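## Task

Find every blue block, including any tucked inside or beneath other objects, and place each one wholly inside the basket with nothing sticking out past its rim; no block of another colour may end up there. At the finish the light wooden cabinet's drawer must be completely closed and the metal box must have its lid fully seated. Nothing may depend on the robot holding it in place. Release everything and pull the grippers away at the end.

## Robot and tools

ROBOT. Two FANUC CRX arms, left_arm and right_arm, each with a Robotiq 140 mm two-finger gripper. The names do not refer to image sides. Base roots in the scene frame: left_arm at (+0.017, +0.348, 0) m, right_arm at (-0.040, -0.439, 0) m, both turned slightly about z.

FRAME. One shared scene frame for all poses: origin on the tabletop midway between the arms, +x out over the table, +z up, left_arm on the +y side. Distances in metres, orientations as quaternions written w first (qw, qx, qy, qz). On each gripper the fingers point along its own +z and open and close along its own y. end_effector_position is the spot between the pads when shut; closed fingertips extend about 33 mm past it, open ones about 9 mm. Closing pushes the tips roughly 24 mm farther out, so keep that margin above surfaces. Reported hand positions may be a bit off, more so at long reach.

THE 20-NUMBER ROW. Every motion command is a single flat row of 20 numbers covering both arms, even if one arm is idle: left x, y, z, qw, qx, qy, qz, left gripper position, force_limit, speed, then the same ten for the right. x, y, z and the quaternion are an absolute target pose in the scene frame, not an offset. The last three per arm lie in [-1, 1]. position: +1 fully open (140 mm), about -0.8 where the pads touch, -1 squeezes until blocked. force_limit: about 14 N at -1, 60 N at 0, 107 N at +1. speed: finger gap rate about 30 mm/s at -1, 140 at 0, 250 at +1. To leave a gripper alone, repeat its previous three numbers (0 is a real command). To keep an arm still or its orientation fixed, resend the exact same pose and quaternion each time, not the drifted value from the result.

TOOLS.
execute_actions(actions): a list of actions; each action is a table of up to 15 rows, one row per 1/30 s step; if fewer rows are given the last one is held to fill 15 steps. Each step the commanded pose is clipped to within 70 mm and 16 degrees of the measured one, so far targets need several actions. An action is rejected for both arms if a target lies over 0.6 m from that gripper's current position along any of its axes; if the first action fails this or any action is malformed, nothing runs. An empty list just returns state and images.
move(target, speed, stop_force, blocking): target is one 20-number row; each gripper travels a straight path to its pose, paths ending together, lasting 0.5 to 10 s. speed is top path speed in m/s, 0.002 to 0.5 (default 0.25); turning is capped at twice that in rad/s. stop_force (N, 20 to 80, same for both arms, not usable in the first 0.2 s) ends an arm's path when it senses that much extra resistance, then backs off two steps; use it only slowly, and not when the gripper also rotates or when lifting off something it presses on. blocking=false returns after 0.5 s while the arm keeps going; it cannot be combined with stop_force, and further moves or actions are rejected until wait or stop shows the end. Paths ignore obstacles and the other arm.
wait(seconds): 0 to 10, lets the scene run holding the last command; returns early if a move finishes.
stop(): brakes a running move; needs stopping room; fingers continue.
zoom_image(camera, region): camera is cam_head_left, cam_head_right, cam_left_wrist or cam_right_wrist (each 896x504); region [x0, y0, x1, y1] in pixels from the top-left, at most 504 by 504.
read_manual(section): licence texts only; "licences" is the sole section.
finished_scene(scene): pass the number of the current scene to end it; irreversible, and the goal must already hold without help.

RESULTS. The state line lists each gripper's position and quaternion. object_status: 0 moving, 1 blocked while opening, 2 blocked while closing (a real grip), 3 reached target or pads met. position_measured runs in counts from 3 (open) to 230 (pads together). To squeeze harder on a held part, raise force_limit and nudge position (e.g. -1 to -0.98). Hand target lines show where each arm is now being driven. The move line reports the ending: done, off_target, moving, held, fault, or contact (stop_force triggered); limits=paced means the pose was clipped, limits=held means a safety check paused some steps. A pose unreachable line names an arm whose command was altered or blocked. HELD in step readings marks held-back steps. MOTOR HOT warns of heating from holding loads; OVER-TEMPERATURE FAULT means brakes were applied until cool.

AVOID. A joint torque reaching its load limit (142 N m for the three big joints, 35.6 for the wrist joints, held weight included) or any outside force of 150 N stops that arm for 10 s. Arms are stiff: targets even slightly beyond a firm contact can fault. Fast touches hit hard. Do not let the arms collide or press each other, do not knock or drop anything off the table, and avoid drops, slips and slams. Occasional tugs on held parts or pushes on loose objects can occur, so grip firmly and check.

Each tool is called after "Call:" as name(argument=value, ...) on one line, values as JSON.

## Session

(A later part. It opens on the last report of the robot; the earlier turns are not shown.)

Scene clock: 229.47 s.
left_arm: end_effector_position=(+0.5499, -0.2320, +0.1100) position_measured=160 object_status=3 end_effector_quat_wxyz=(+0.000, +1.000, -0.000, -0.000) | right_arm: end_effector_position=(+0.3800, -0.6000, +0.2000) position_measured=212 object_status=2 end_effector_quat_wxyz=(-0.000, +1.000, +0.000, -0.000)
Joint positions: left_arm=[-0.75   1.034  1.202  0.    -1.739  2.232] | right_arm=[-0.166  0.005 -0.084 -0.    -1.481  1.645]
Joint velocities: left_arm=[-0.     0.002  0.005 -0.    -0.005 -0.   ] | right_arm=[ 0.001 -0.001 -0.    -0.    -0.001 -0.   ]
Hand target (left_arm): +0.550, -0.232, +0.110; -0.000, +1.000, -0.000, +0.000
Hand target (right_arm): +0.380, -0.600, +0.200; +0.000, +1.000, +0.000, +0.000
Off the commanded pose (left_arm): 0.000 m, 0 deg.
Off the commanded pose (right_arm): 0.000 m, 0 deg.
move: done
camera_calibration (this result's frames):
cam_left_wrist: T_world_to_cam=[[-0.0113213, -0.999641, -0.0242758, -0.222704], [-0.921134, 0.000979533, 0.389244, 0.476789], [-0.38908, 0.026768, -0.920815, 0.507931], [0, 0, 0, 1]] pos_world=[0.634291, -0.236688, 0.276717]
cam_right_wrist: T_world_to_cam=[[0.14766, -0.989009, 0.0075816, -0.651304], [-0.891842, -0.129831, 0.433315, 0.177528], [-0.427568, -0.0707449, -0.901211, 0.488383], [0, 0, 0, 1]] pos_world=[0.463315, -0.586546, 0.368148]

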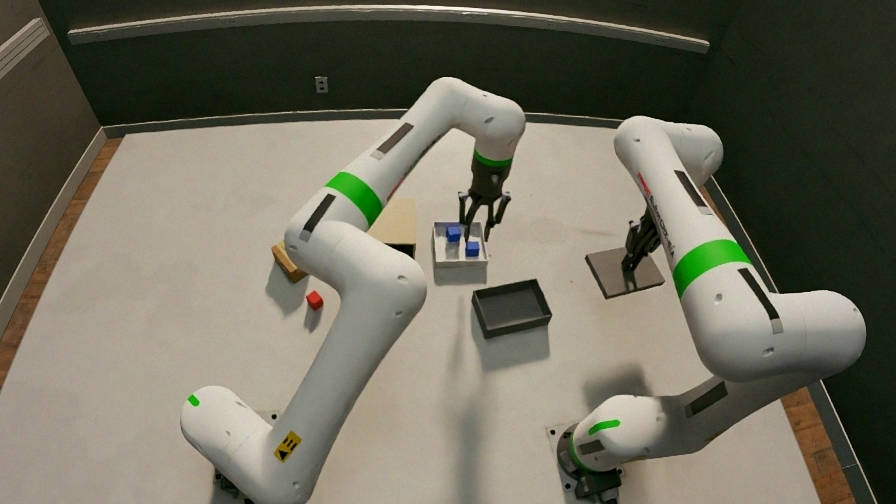

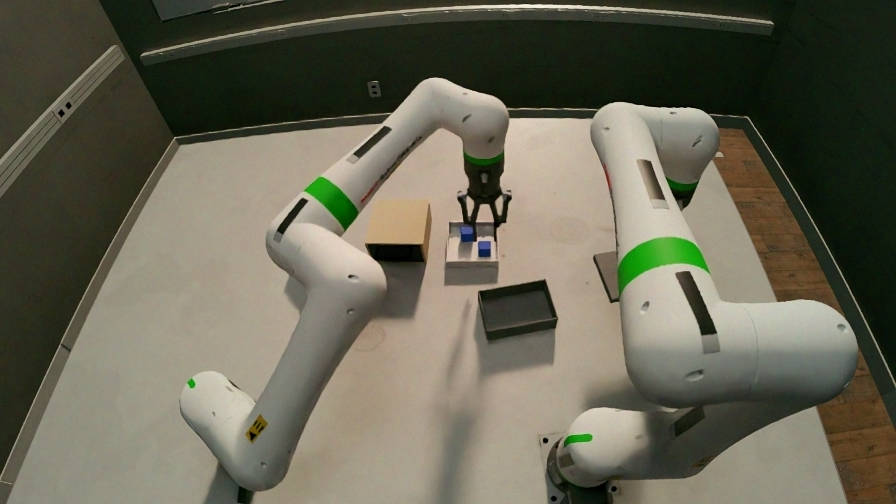

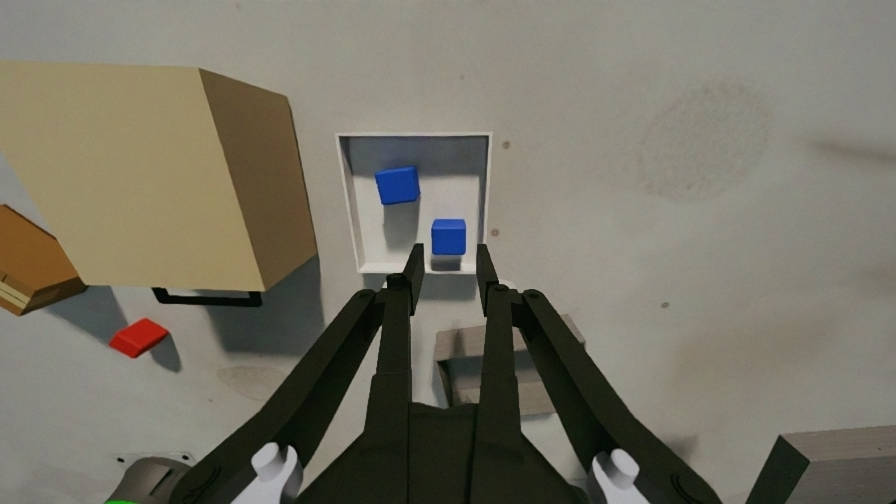

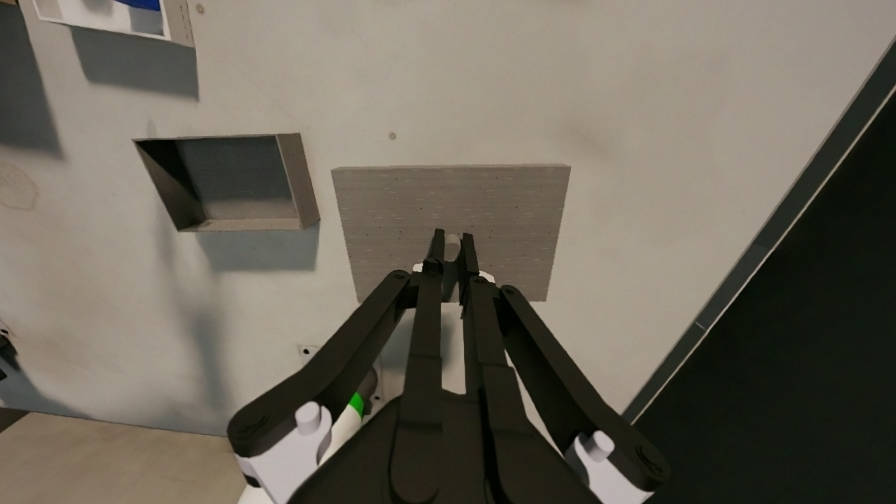

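Call:
move(target=[0.492,0.012,0.16,0,0.7071,-0.7071,0,-0.3,0,0,0.359,-0.309,0.2,0,1,0,0,-1,0.5,0], speed=0.15)

Call:
move(target=[0.492,0.012,0.12,0,0.7071,-0.7071,0,-0.3,0,0,0.359,-0.309,0.11,0,1,0,0,-1,0.5,0], speed=0.06)

Scene clock: 269.00 s.
left_arm: end_effector_position=(+0.4915, +0.0116, +0.1599) position_measured=167 object_status=3 end_effector_quat_wxyz=(-0.000, -0.707, +0.707, -0.000) | right_arm: end_effector_position=(+0.3576, -0.3087, +0.2000) position_measured=212 object_status=2 end_effector_quat_wxyz=(-0.001, +1.000, -0.000, -0.001)
Joint positions: left_arm=[-0.478  0.347  0.221  0.001 -1.444  0.391] | right_arm=[ 0.539 -0.075 -0.162 -0.002 -1.485  0.941]
Joint velocities: left_arm=[ 0.    -0.001  0.001  0.001  0.002 -0.001] | right_arm=[ 0.001  0.     0.     0.    -0.     0.   ]
Hand target (left_arm): +0.492, +0.012, +0.160; +0.000, +0.707, -0.707, +0.000
Hand target (right_arm): +0.358, -0.309, +0.200; -0.001, +1.000, +0.000, -0.001
Off the commanded pose (left_arm): 0.001 m, 0 deg.
Off the commanded pose (right_arm): 0.001 m, 0 deg.
move: done
camera_calibration (this result's frames):
cam_left_wrist: T_world_to_cam=[[-0.999646, 0.010549, -0.0244371, 0.495475], [0.000230397, 0.921504, 0.388369, -0.0600481], [0.0266158, 0.388226, -0.92118, 0.316186], [0, 0, 0, 1]] pos_world=[0.486898, -0.0726438, 0.326693]
cam_right_wrist: T_world_to_cam=[[0.147652, -0.989022, 0.00588731, -0.359535], [-0.89123, -0.130467, 0.434382, 0.194736], [-0.428845, -0.0693842, -0.900709, 0.500155], [0, 0, 0, 1]] pos_world=[0.44113, -0.295479, 0.368022]

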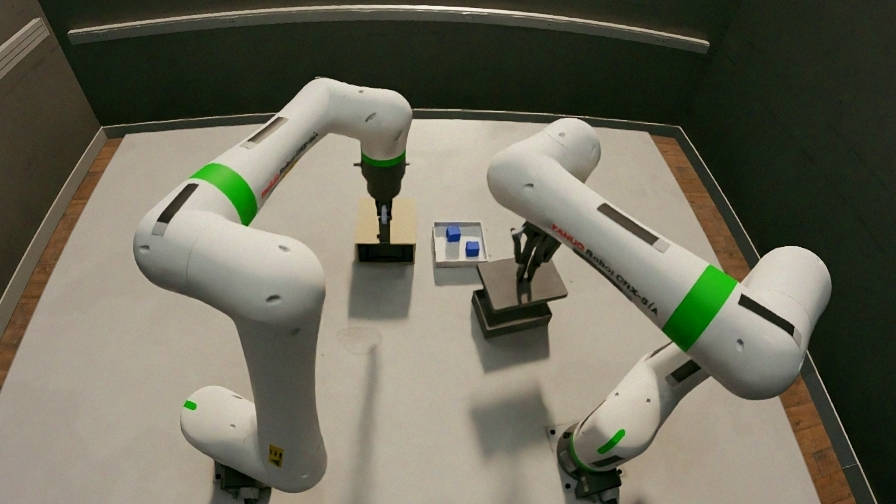

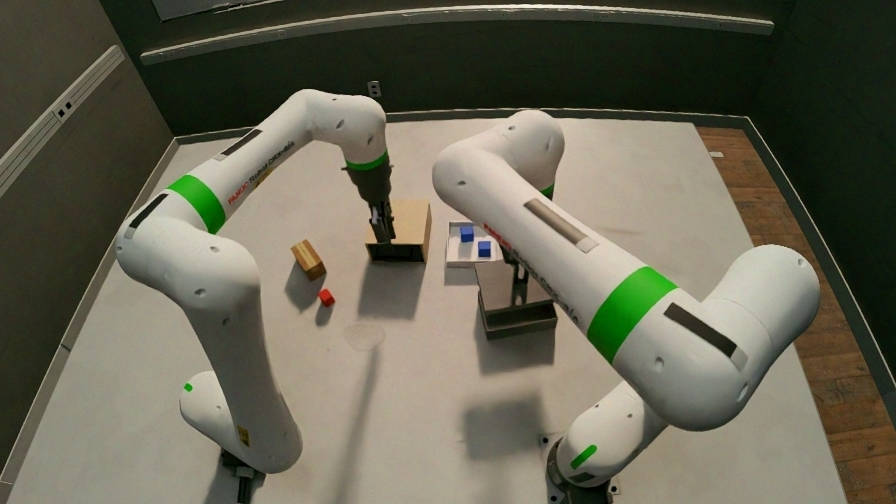

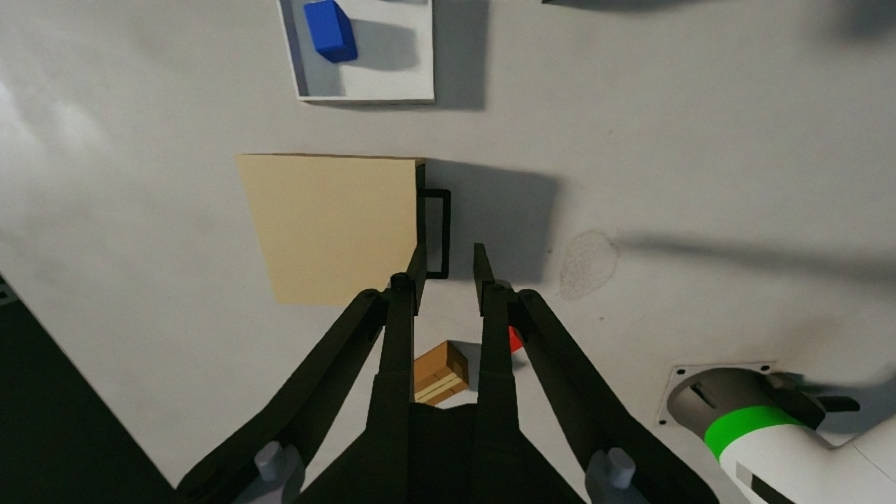

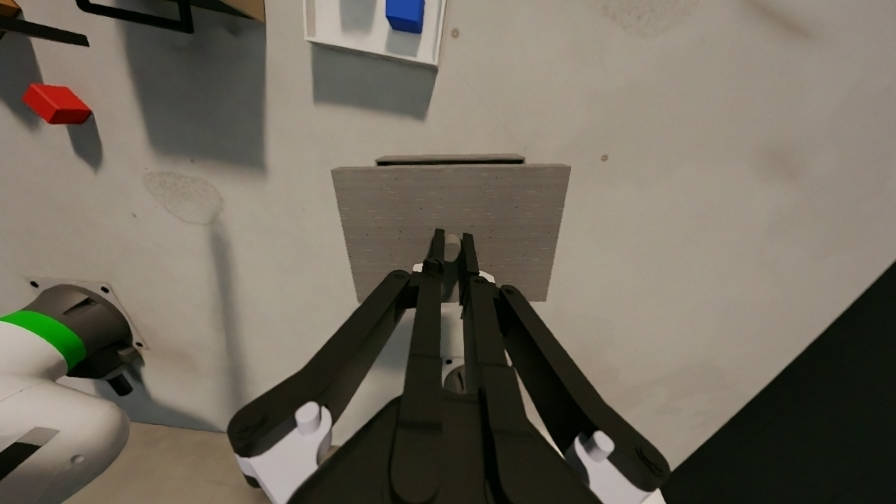

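Scene clock: 270.77 s.
left_arm: end_effector_position=(+0.4920, +0.0120, +0.1200) position_measured=167 object_status=3 end_effector_quat_wxyz=(+0.000, -0.707, +0.707, -0.000) | right_arm: end_effector_position=(+0.3591, -0.3090, +0.1100) position_measured=212 object_status=2 end_effector_quat_wxyz=(+0.000, +1.000, -0.000, +0.000)
Joint positions: left_arm=[-0.478  0.365  0.151 -0.    -1.356  0.39 ] | right_arm=[ 0.538 -0.029 -0.332  0.    -1.268  0.941]
Joint velocities: left_arm=[-0.     0.    -0.     0.     0.002 -0.001] | right_arm=[-0.     0.001 -0.001 -0.     0.002 -0.   ]
Hand target (left_arm): +0.492, +0.012, +0.120; -0.000, +0.707, -0.707, -0.000
Hand target (right_arm): +0.359, -0.309, +0.110; +0.000, +1.000, -0.000, +0.000
Off the commanded pose (left_arm): 0.000 m, 0 deg.
Off the commanded pose (right_arm): 0.000 m, 0 deg.
move: done
camera_calibration (this result's frames):
cam_left_wrist: T_world_to_cam=[[-0.99964, 0.0108788, -0.0245203, 0.49502], [0.000480334, 0.921189, 0.389115, -0.0451596], [0.0268209, 0.388964, -0.920863, 0.279118], [0, 0, 0, 1]] pos_world=[0.487377, -0.0723514, 0.28674]
cam_right_wrist: T_world_to_cam=[[0.147404, -0.989047, 0.00762017, -0.359613], [-0.891908, -0.129589, 0.433251, 0.23577], [-0.427518, -0.0706594, -0.901241, 0.418959], [0, 0, 0, 1]] pos_world=[0.442406, -0.295517, 0.278176]

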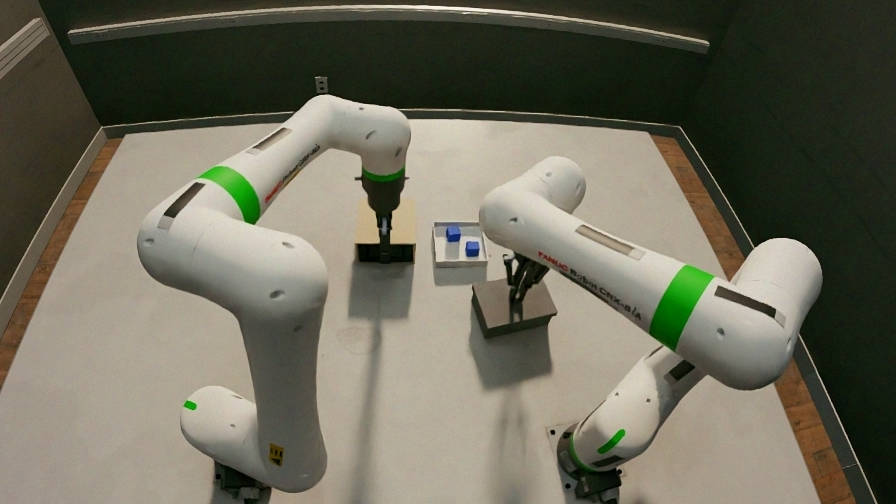

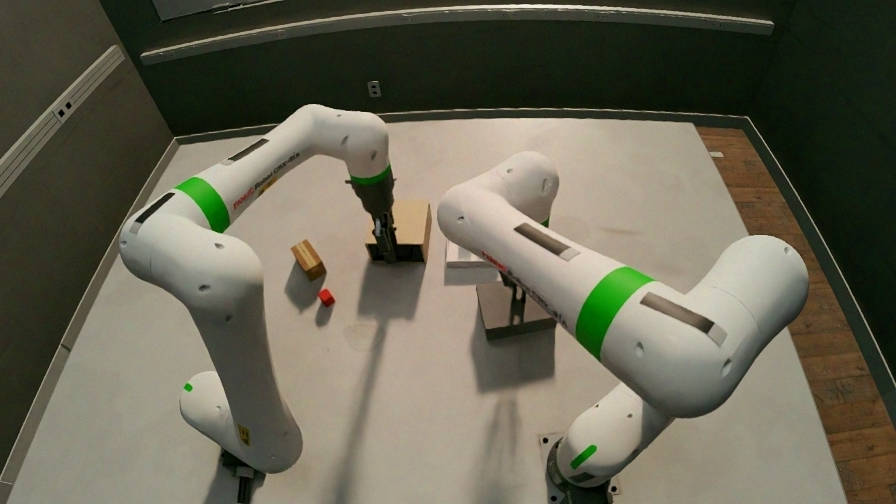

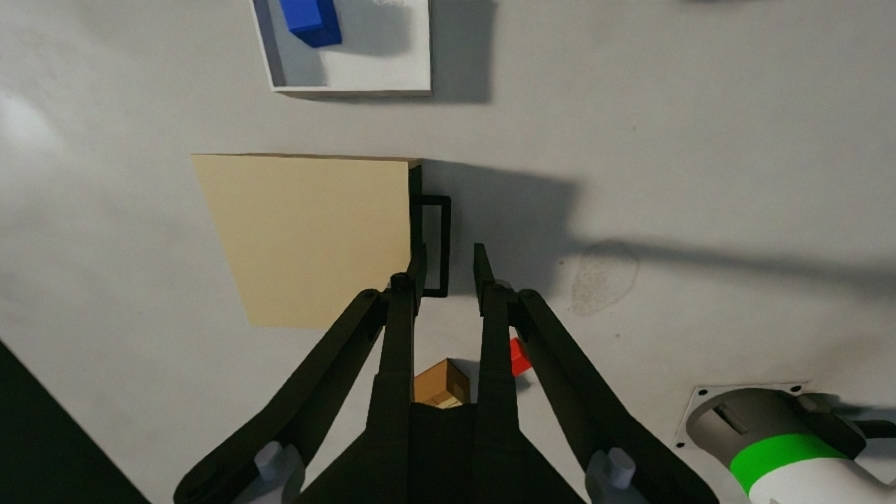

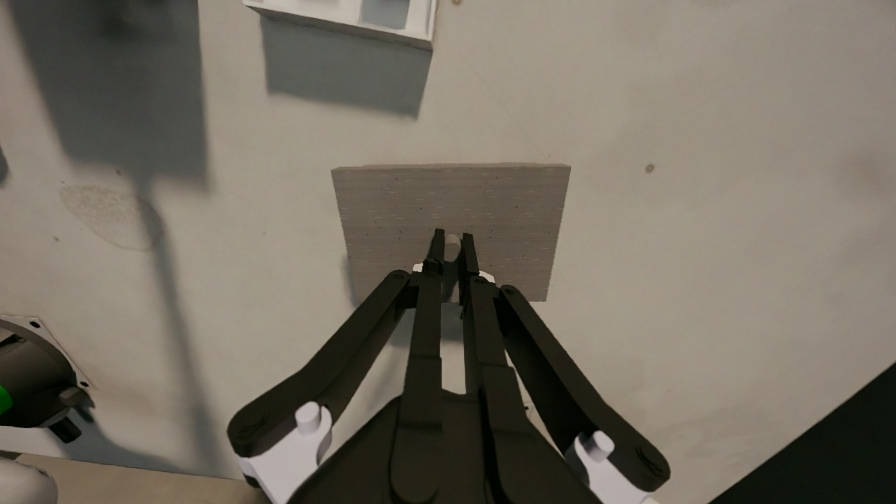

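Call:
move(target=[0.497,0.012,0.12,0,0.7071,-0.7071,0,-0.47,0,0,0.359,-0.309,0.10,0,1,0,0,-1,0.5,0], speed=0.02)

Call:
move(target=[0.497,0.012,0.06,0,0.7071,-0.7071,0,-0.47,0,0,0.359,-0.309,0.092,0,1,0,0,-1,0.5,0], speed=0.02, stop_force=20)

Scene clock: 289.53 s.
left_arm: end_effector_position=(+0.4970, +0.0120, +0.1200) position_measured=188 object_status=3 end_effector_quat_wxyz=(-0.000, -0.707, +0.707, -0.000) | right_arm: end_effector_position=(+0.3590, -0.3090, +0.1000) position_measured=212 object_status=2 end_effector_quat_wxyz=(+0.000, +1.000, -0.000, +0.000)
Joint positions: left_arm=[-0.475  0.375  0.164  0.    -1.36   0.387] | right_arm=[ 0.538 -0.021 -0.348  0.    -1.243  0.941]
Joint velocities: left_arm=[ 0.     0.     0.001 -0.    -0.002  0.   ] | right_arm=[-0.     0.001  0.    -0.    -0.001 -0.001]
Hand target (left_arm): +0.497, +0.012, +0.120; +0.000, +0.707, -0.707, +0.000
Hand target (right_arm): +0.359, -0.309, +0.100; +0.000, +1.000, -0.000, +0.000
Off the commanded pose (left_arm): 0.000 m, 0 deg.
Off the commanded pose (right_arm): 0.000 m, 0 deg.
move: done
camera_calibration (this result's frames):
cam_left_wrist: T_world_to_cam=[[-0.99964, 0.0109985, -0.0244876, 0.499985], [0.000604676, 0.921207, 0.389072, -0.0452108], [0.0268374, 0.388917, -0.920882, 0.278974], [0, 0, 0, 1]] pos_world=[0.492345, -0.0723483, 0.286736]
cam_right_wrist: T_world_to_cam=[[0.147641, -0.989011, 0.0076342, -0.359654], [-0.891866, -0.129795, 0.433276, 0.23995], [-0.427524, -0.0707782, -0.901229, 0.409874], [0, 0, 0, 1]] pos_world=[0.442334, -0.295547, 0.268172]

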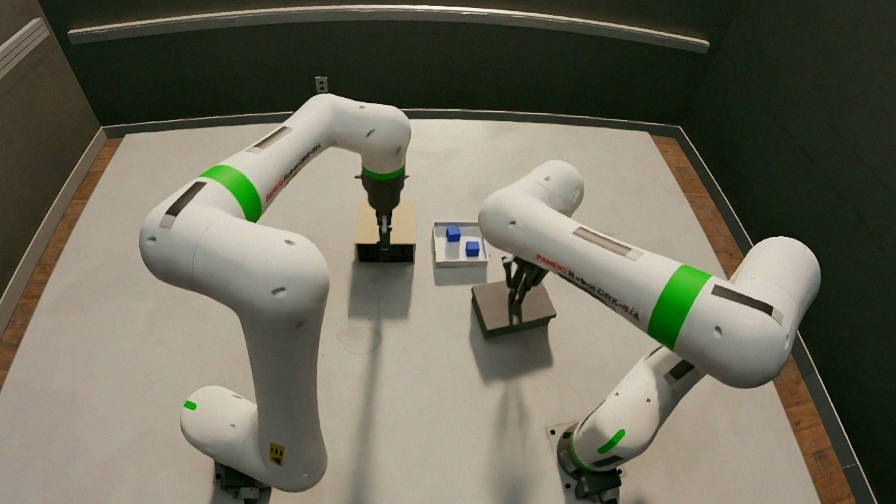

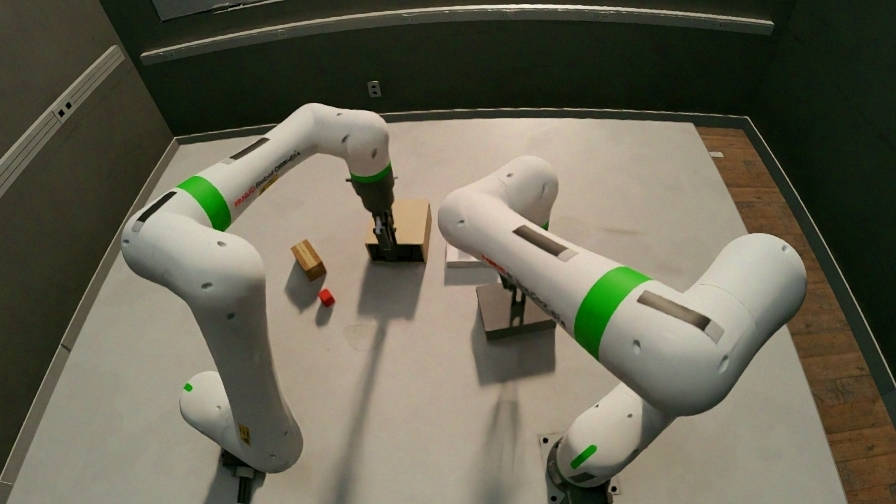

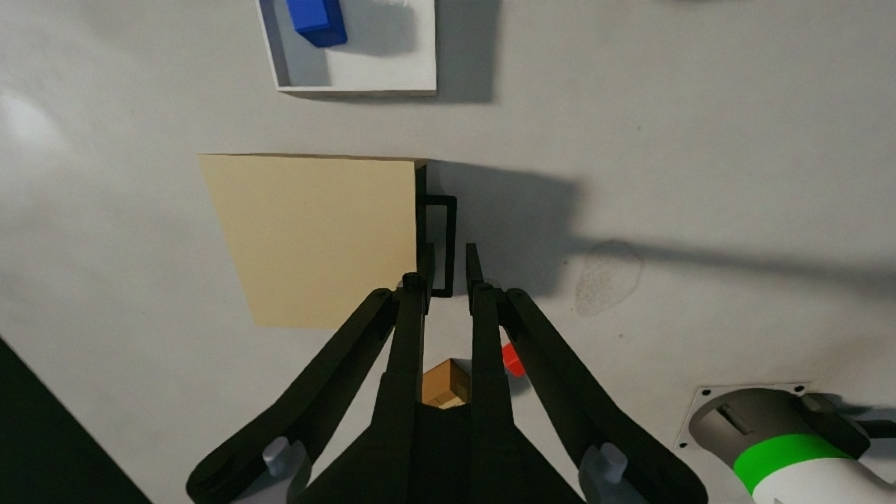

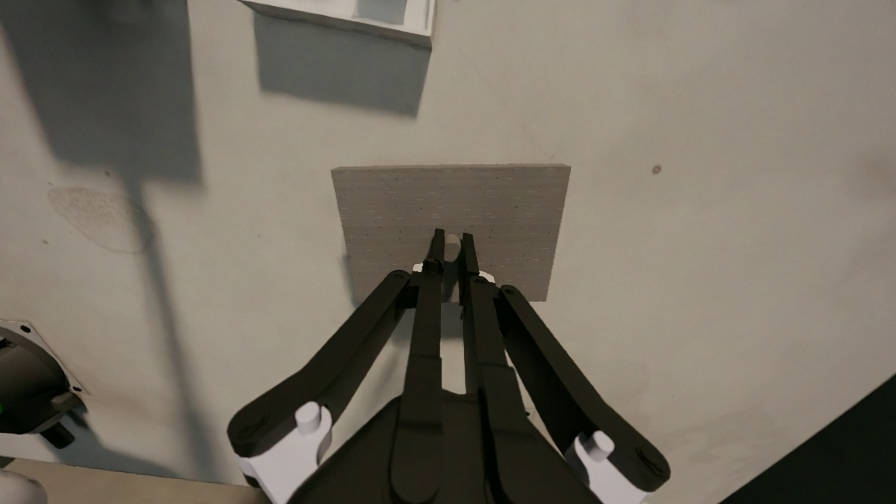

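Scene clock: 292.77 s.
left_arm: end_effector_position=(+0.4970, +0.0120, +0.0691) position_measured=188 object_status=3 end_effector_quat_wxyz=(+0.000, -0.707, +0.707, -0.000) | right_arm: end_effector_position=(+0.3590, -0.3090, +0.0920) position_measured=212 object_status=2 end_effector_quat_wxyz=(+0.000, +1.000, -0.000, +0.000)
Joint positions: left_arm=[-0.475  0.408  0.087 -0.    -1.25   0.387] | right_arm=[ 0.538 -0.014 -0.361  0.    -1.223  0.941]
Joint velocities: left_arm=[-0.    -0.    -0.001 -0.001  0.001  0.001] | right_arm=[0.001 0.001 0.    0.    0.001 0.   ]
Hand target (left_arm): +0.497, +0.012, +0.069; -0.000, +0.707, -0.707, +0.000
Hand target (right_arm): +0.359, -0.309, +0.092; +0.000, +1.000, -0.000, +0.000
Off the commanded pose (left_arm): 0.009 m, 0 deg.
Off the commanded pose (right_arm): 0.000 m, 0 deg.
move: contact (left_arm)
camera_calibration (this result's frames):
cam_left_wrist: T_world_to_cam=[[-0.999638, 0.0108247, -0.0246131, 0.498801], [0.000395392, 0.921204, 0.389081, -0.0253], [0.0268854, 0.38893, -0.920875, 0.232064], [0, 0, 0, 1]] pos_world=[0.492391, -0.0723497, 0.235823]
cam_right_wrist: T_world_to_cam=[[0.147634, -0.989013, 0.0075857, -0.359573], [-0.891847, -0.129806, 0.433311, 0.243396], [-0.427566, -0.0707368, -0.901212, 0.402666], [0, 0, 0, 1]] pos_world=[0.442323, -0.295544, 0.260149]

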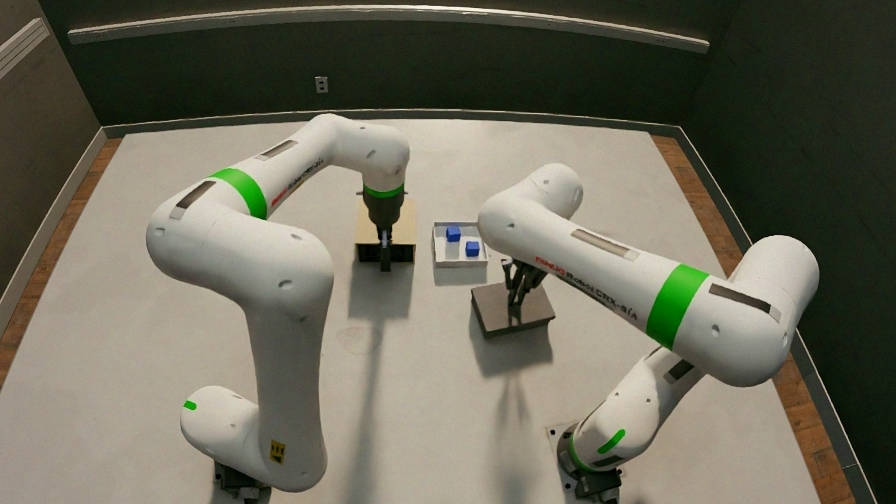

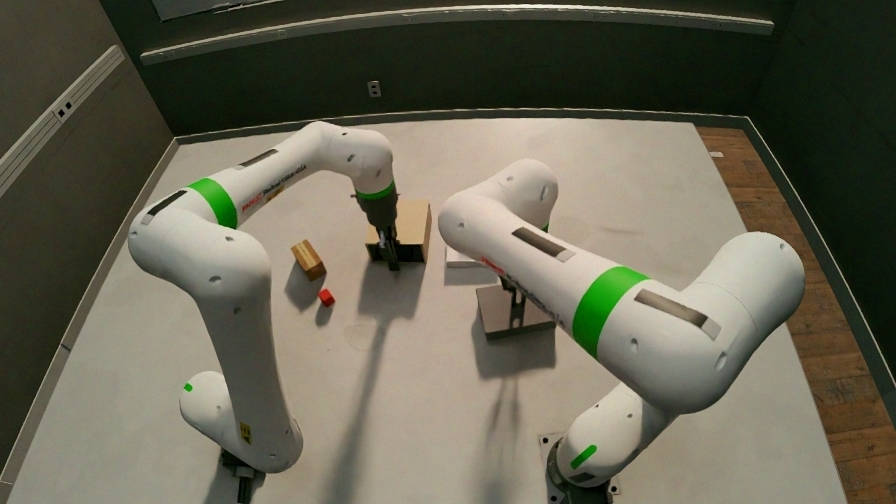

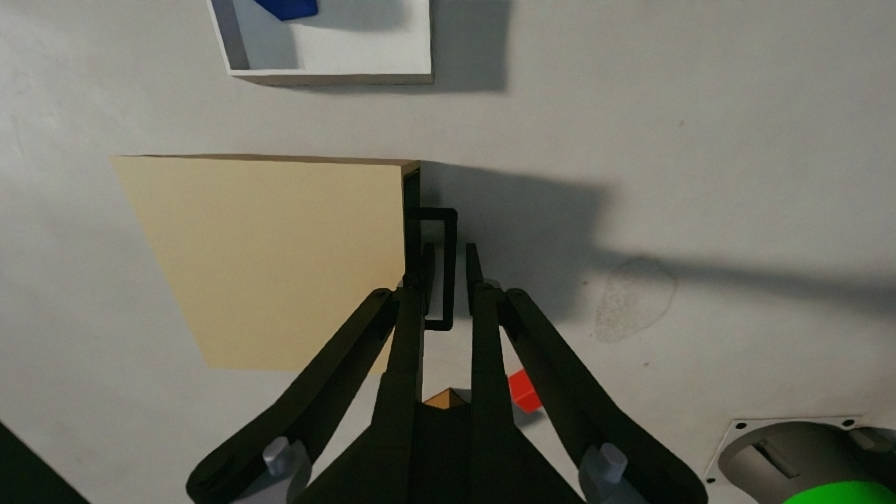

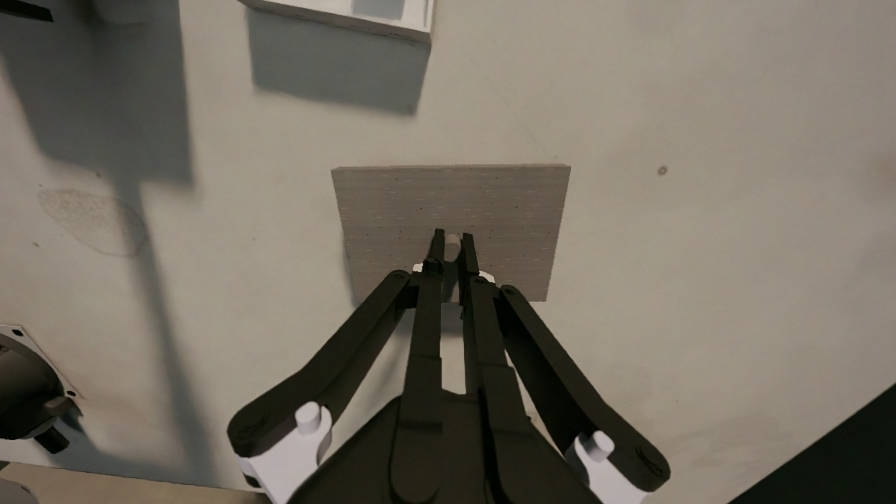

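Call:
move(target=[0.497,0.012,0.072,0,0.7071,-0.7071,0,-1,0.3,-0.3,0.359,-0.309,0.092,0,1,0,0,-0.35,0.5,0], speed=0.02)

Scene clock: 300.33 s.
left_arm: end_effector_position=(+0.4970, +0.0120, +0.0720) position_measured=222 object_status=2 end_effector_quat_wxyz=(+0.000, -0.707, +0.707, +0.000) | right_arm: end_effector_position=(+0.3590, -0.3090, +0.0920) position_measured=173 object_status=3 end_effector_quat_wxyz=(+0.000, +1.000, +0.000, -0.000)
Joint positions: left_arm=[-0.475  0.406  0.091 -0.    -1.256  0.387] | right_arm=[ 0.538 -0.014 -0.361  0.    -1.223  0.941]
Joint velocities: left_arm=[ 0.    -0.    -0.     0.     0.    -0.001] | right_arm=[ 0.    -0.001  0.     0.    -0.    -0.   ]
Hand target (left_arm): +0.497, +0.012, +0.072; +0.000, +0.707, -0.707, +0.000
Hand target (right_arm): +0.359, -0.309, +0.092; +0.000, +1.000, -0.000, -0.000
Off the commanded pose (left_arm): 0.000 m, 0 deg.
Off the commanded pose (right_arm): 0.000 m, 0 deg.
move: done
camera_calibration (this result's frames):
cam_left_wrist: T_world_to_cam=[[-0.999641, 0.0108385, -0.0245088, 0.498827], [0.000446506, 0.921171, 0.389157, -0.0264828], [0.0267946, 0.389006, -0.920845, 0.234758], [0, 0, 0, 1]] pos_world=[0.49237, -0.0723336, 0.238707]
cam_right_wrist: T_world_to_cam=[[0.147661, -0.989009, 0.00759274, -0.359585], [-0.891839, -0.129826, 0.433323, 0.243383], [-0.427575, -0.0707564, -0.901207, 0.402653], [0, 0, 0, 1]] pos_world=[0.442319, -0.295545, 0.26014]

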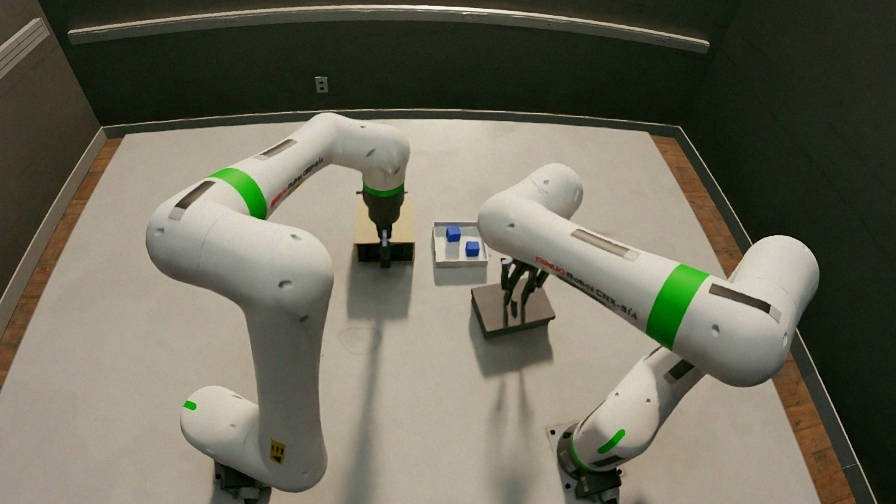

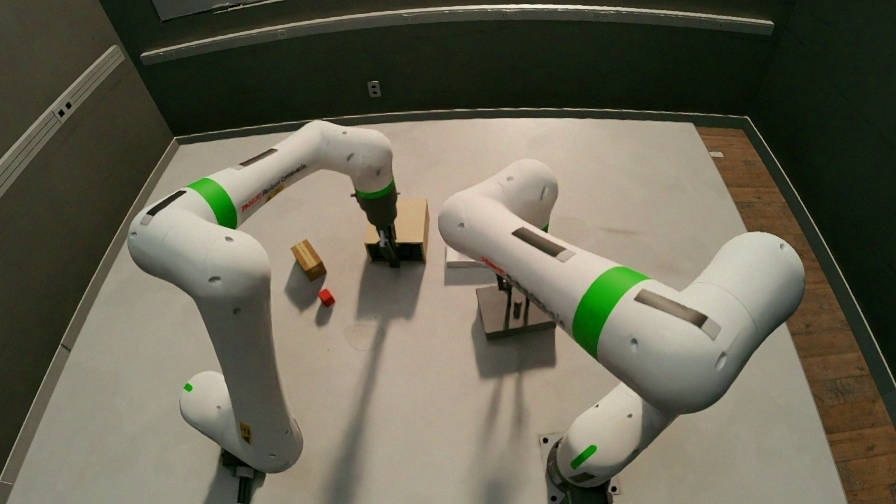

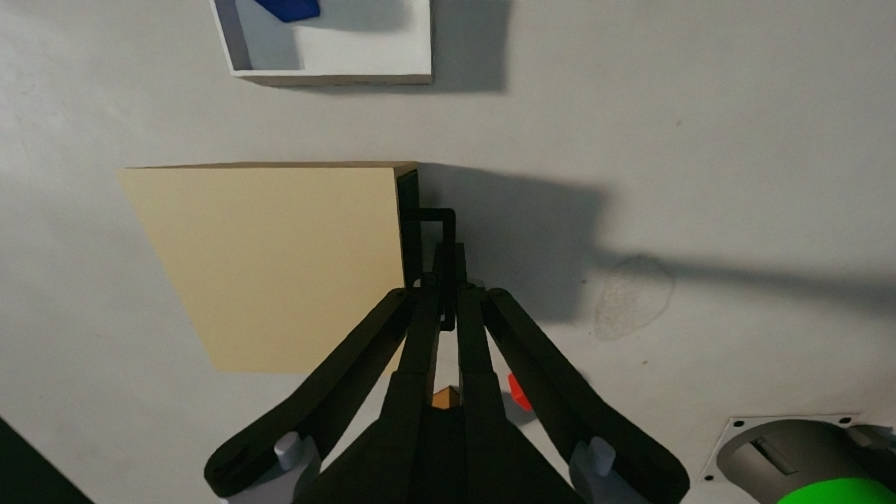

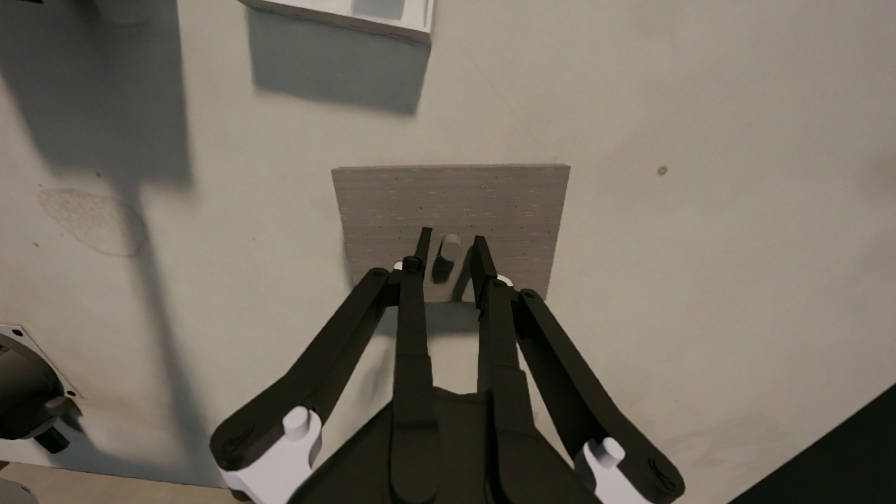

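Call:
move(target=[0.46,0.012,0.072,0,0.7071,-0.7071,0,-1,0.3,-0.3,0.359,-0.309,0.13,0,1,0,0,-0.35,0.5,0], speed=0.03)

Scene clock: 309.80 s.
left_arm: end_effector_position=(+0.4600, +0.0120, +0.0720) position_measured=222 object_status=2 end_effector_quat_wxyz=(+0.000, -0.707, +0.707, +0.000) | right_arm: end_effector_position=(+0.3590, -0.3090, +0.1300) position_measured=173 object_status=3 end_effector_quat_wxyz=(-0.000, +1.000, +0.000, -0.000)
Joint positions: left_arm=[-0.501  0.335 -0.006 -0.    -1.23   0.413] | right_arm=[ 0.538 -0.043 -0.297 -0.    -1.317  0.941]
Joint velocities: left_arm=[ 0.    -0.001 -0.002 -0.001  0.002 -0.002] | right_arm=[-0.001  0.    -0.001 -0.    -0.     0.001]
Hand target (left_arm): +0.460, +0.012, +0.072; -0.000, +0.707, -0.707, -0.000
Hand target (right_arm): +0.359, -0.309, +0.130; -0.000, +1.000, +0.000, -0.000
Off the commanded pose (left_arm): 0.000 m, 0 deg.
Off the commanded pose (right_arm): 0.000 m, 0 deg.
move: done
camera_calibration (this result's frames):
cam_left_wrist: T_world_to_cam=[[-0.99964, 0.0109544, -0.0244839, 0.461843], [0.000562848, 0.921169, 0.389163, -0.0264605], [0.0268169, 0.389009, -0.920843, 0.235765], [0, 0, 0, 1]] pos_world=[0.455369, -0.0723994, 0.238708]
cam_right_wrist: T_world_to_cam=[[0.147776, -0.988992, 0.00755761, -0.359913], [-0.89181, -0.129944, 0.433348, 0.226824], [-0.427595, -0.0707784, -0.901195, 0.436875], [0, 0, 0, 1]] pos_world=[0.442276, -0.295555, 0.298136]

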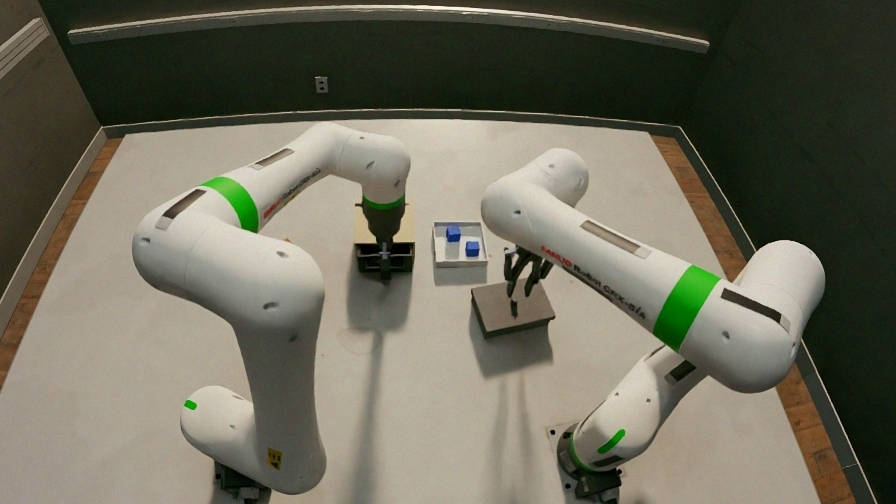

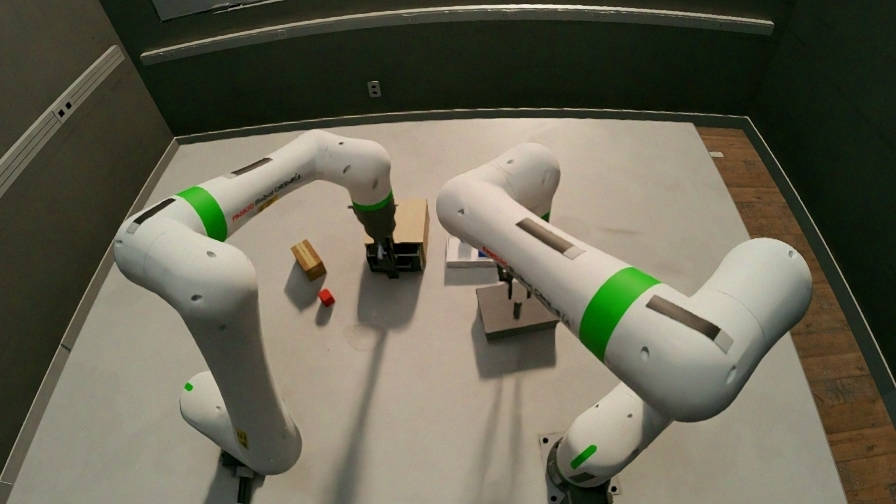

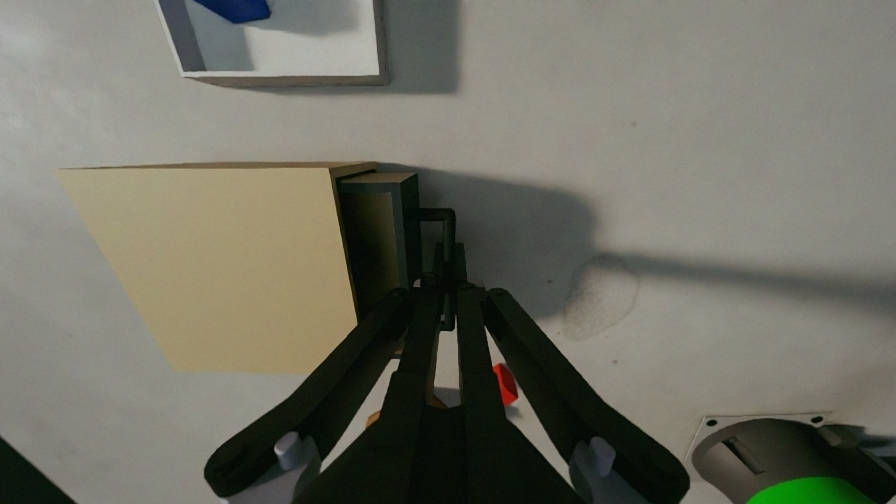

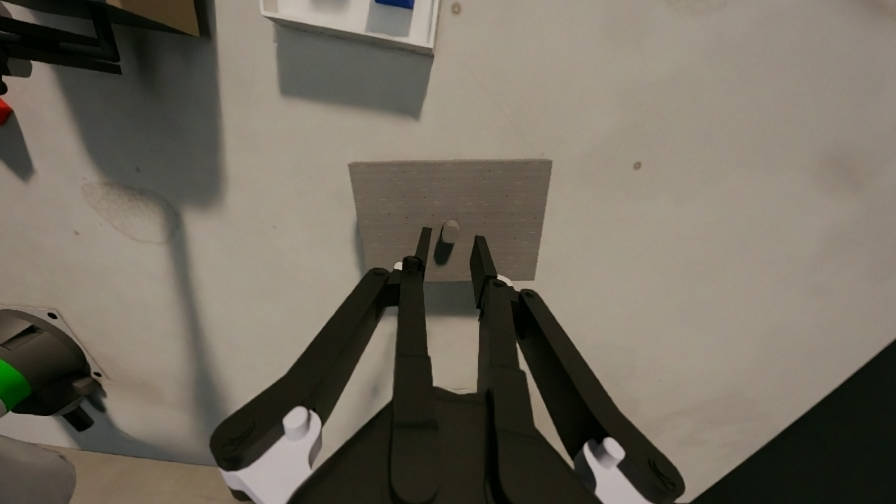

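Call:
move(target=[0.375,0.012,0.072,0,0.7071,-0.7071,0,-1,0.3,-0.3,0.359,-0.33,0.2,0,1,0,0,-0.35,0.5,0], speed=0.04, stop_force=20)

Scene clock: 318.33 s.
left_arm: end_effector_position=(+0.3750, +0.0119, +0.0720) position_measured=222 object_status=2 end_effector_quat_wxyz=(+0.000, -0.707, +0.707, +0.000) | right_arm: end_effector_position=(+0.3590, -0.3301, +0.2000) position_measured=173 object_status=3 end_effector_quat_wxyz=(+0.000, +1.000, +0.000, +0.000)
Joint positions: left_arm=[-0.574  0.181 -0.2   -0.    -1.19   0.486] | right_arm=[ 0.494 -0.088 -0.174  0.    -1.485  0.985]
Joint velocities: left_arm=[-0.    -0.001 -0.001 -0.    -0.001 -0.001] | right_arm=[-0.    -0.    -0.001  0.    -0.001  0.   ]
Hand target (left_arm): +0.375, +0.012, +0.072; -0.000, +0.707, -0.707, -0.000
Hand target (right_arm): +0.359, -0.330, +0.200; +0.000, +1.000, +0.000, +0.000
Off the commanded pose (left_arm): 0.000 m, 0 deg.
Off the commanded pose (right_arm): 0.000 m, 0 deg.
move: done
camera_calibration (this result's frames):
cam_left_wrist: T_world_to_cam=[[-0.99964, 0.0109371, -0.0244925, 0.376884], [0.000539682, 0.921113, 0.389294, -0.0263797], [0.0268181, 0.389141, -0.920788, 0.238035], [0, 0, 0, 1]] pos_world=[0.370379, -0.0724525, 0.23868]
cam_right_wrist: T_world_to_cam=[[0.147886, -0.988975, 0.00768438, -0.381328], [-0.891856, -0.129997, 0.433235, 0.193854], [-0.42746, -0.0709226, -0.901248, 0.498424], [0, 0, 0, 1]] pos_world=[0.44234, -0.316574, 0.36815]

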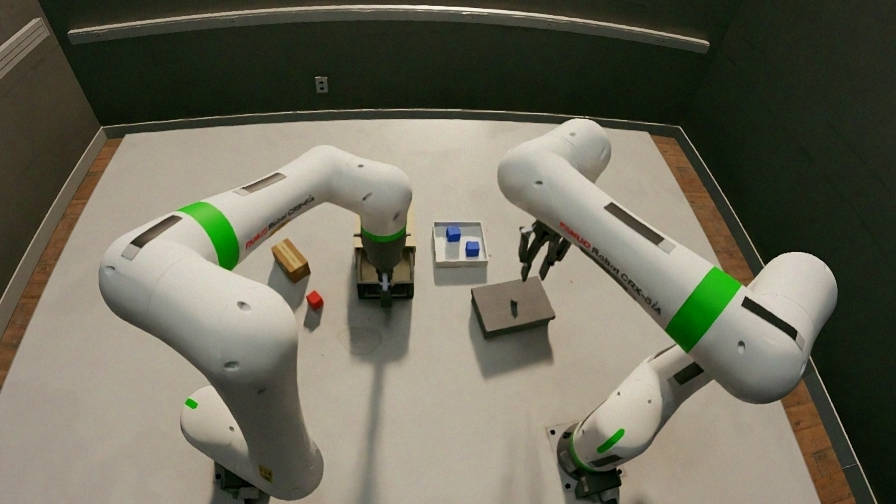

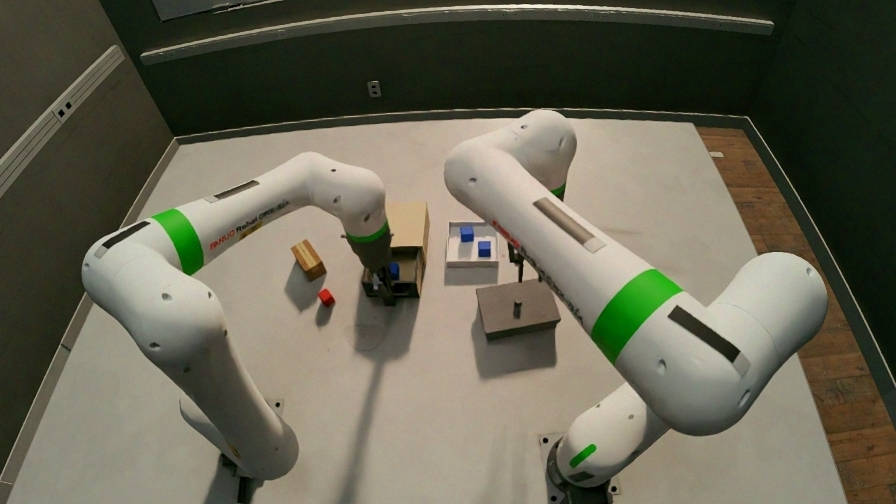

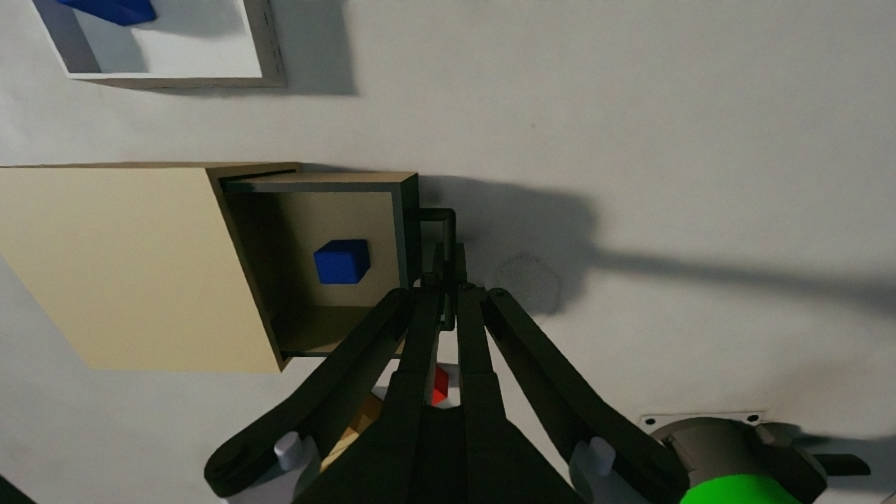

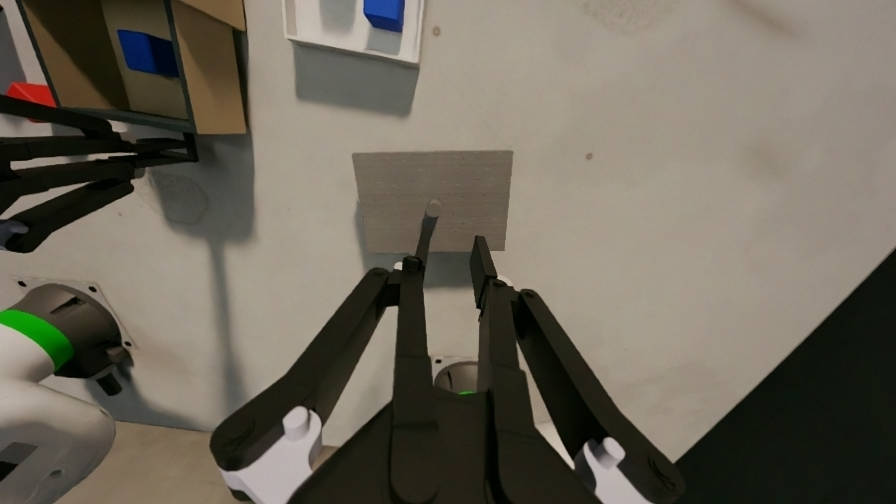

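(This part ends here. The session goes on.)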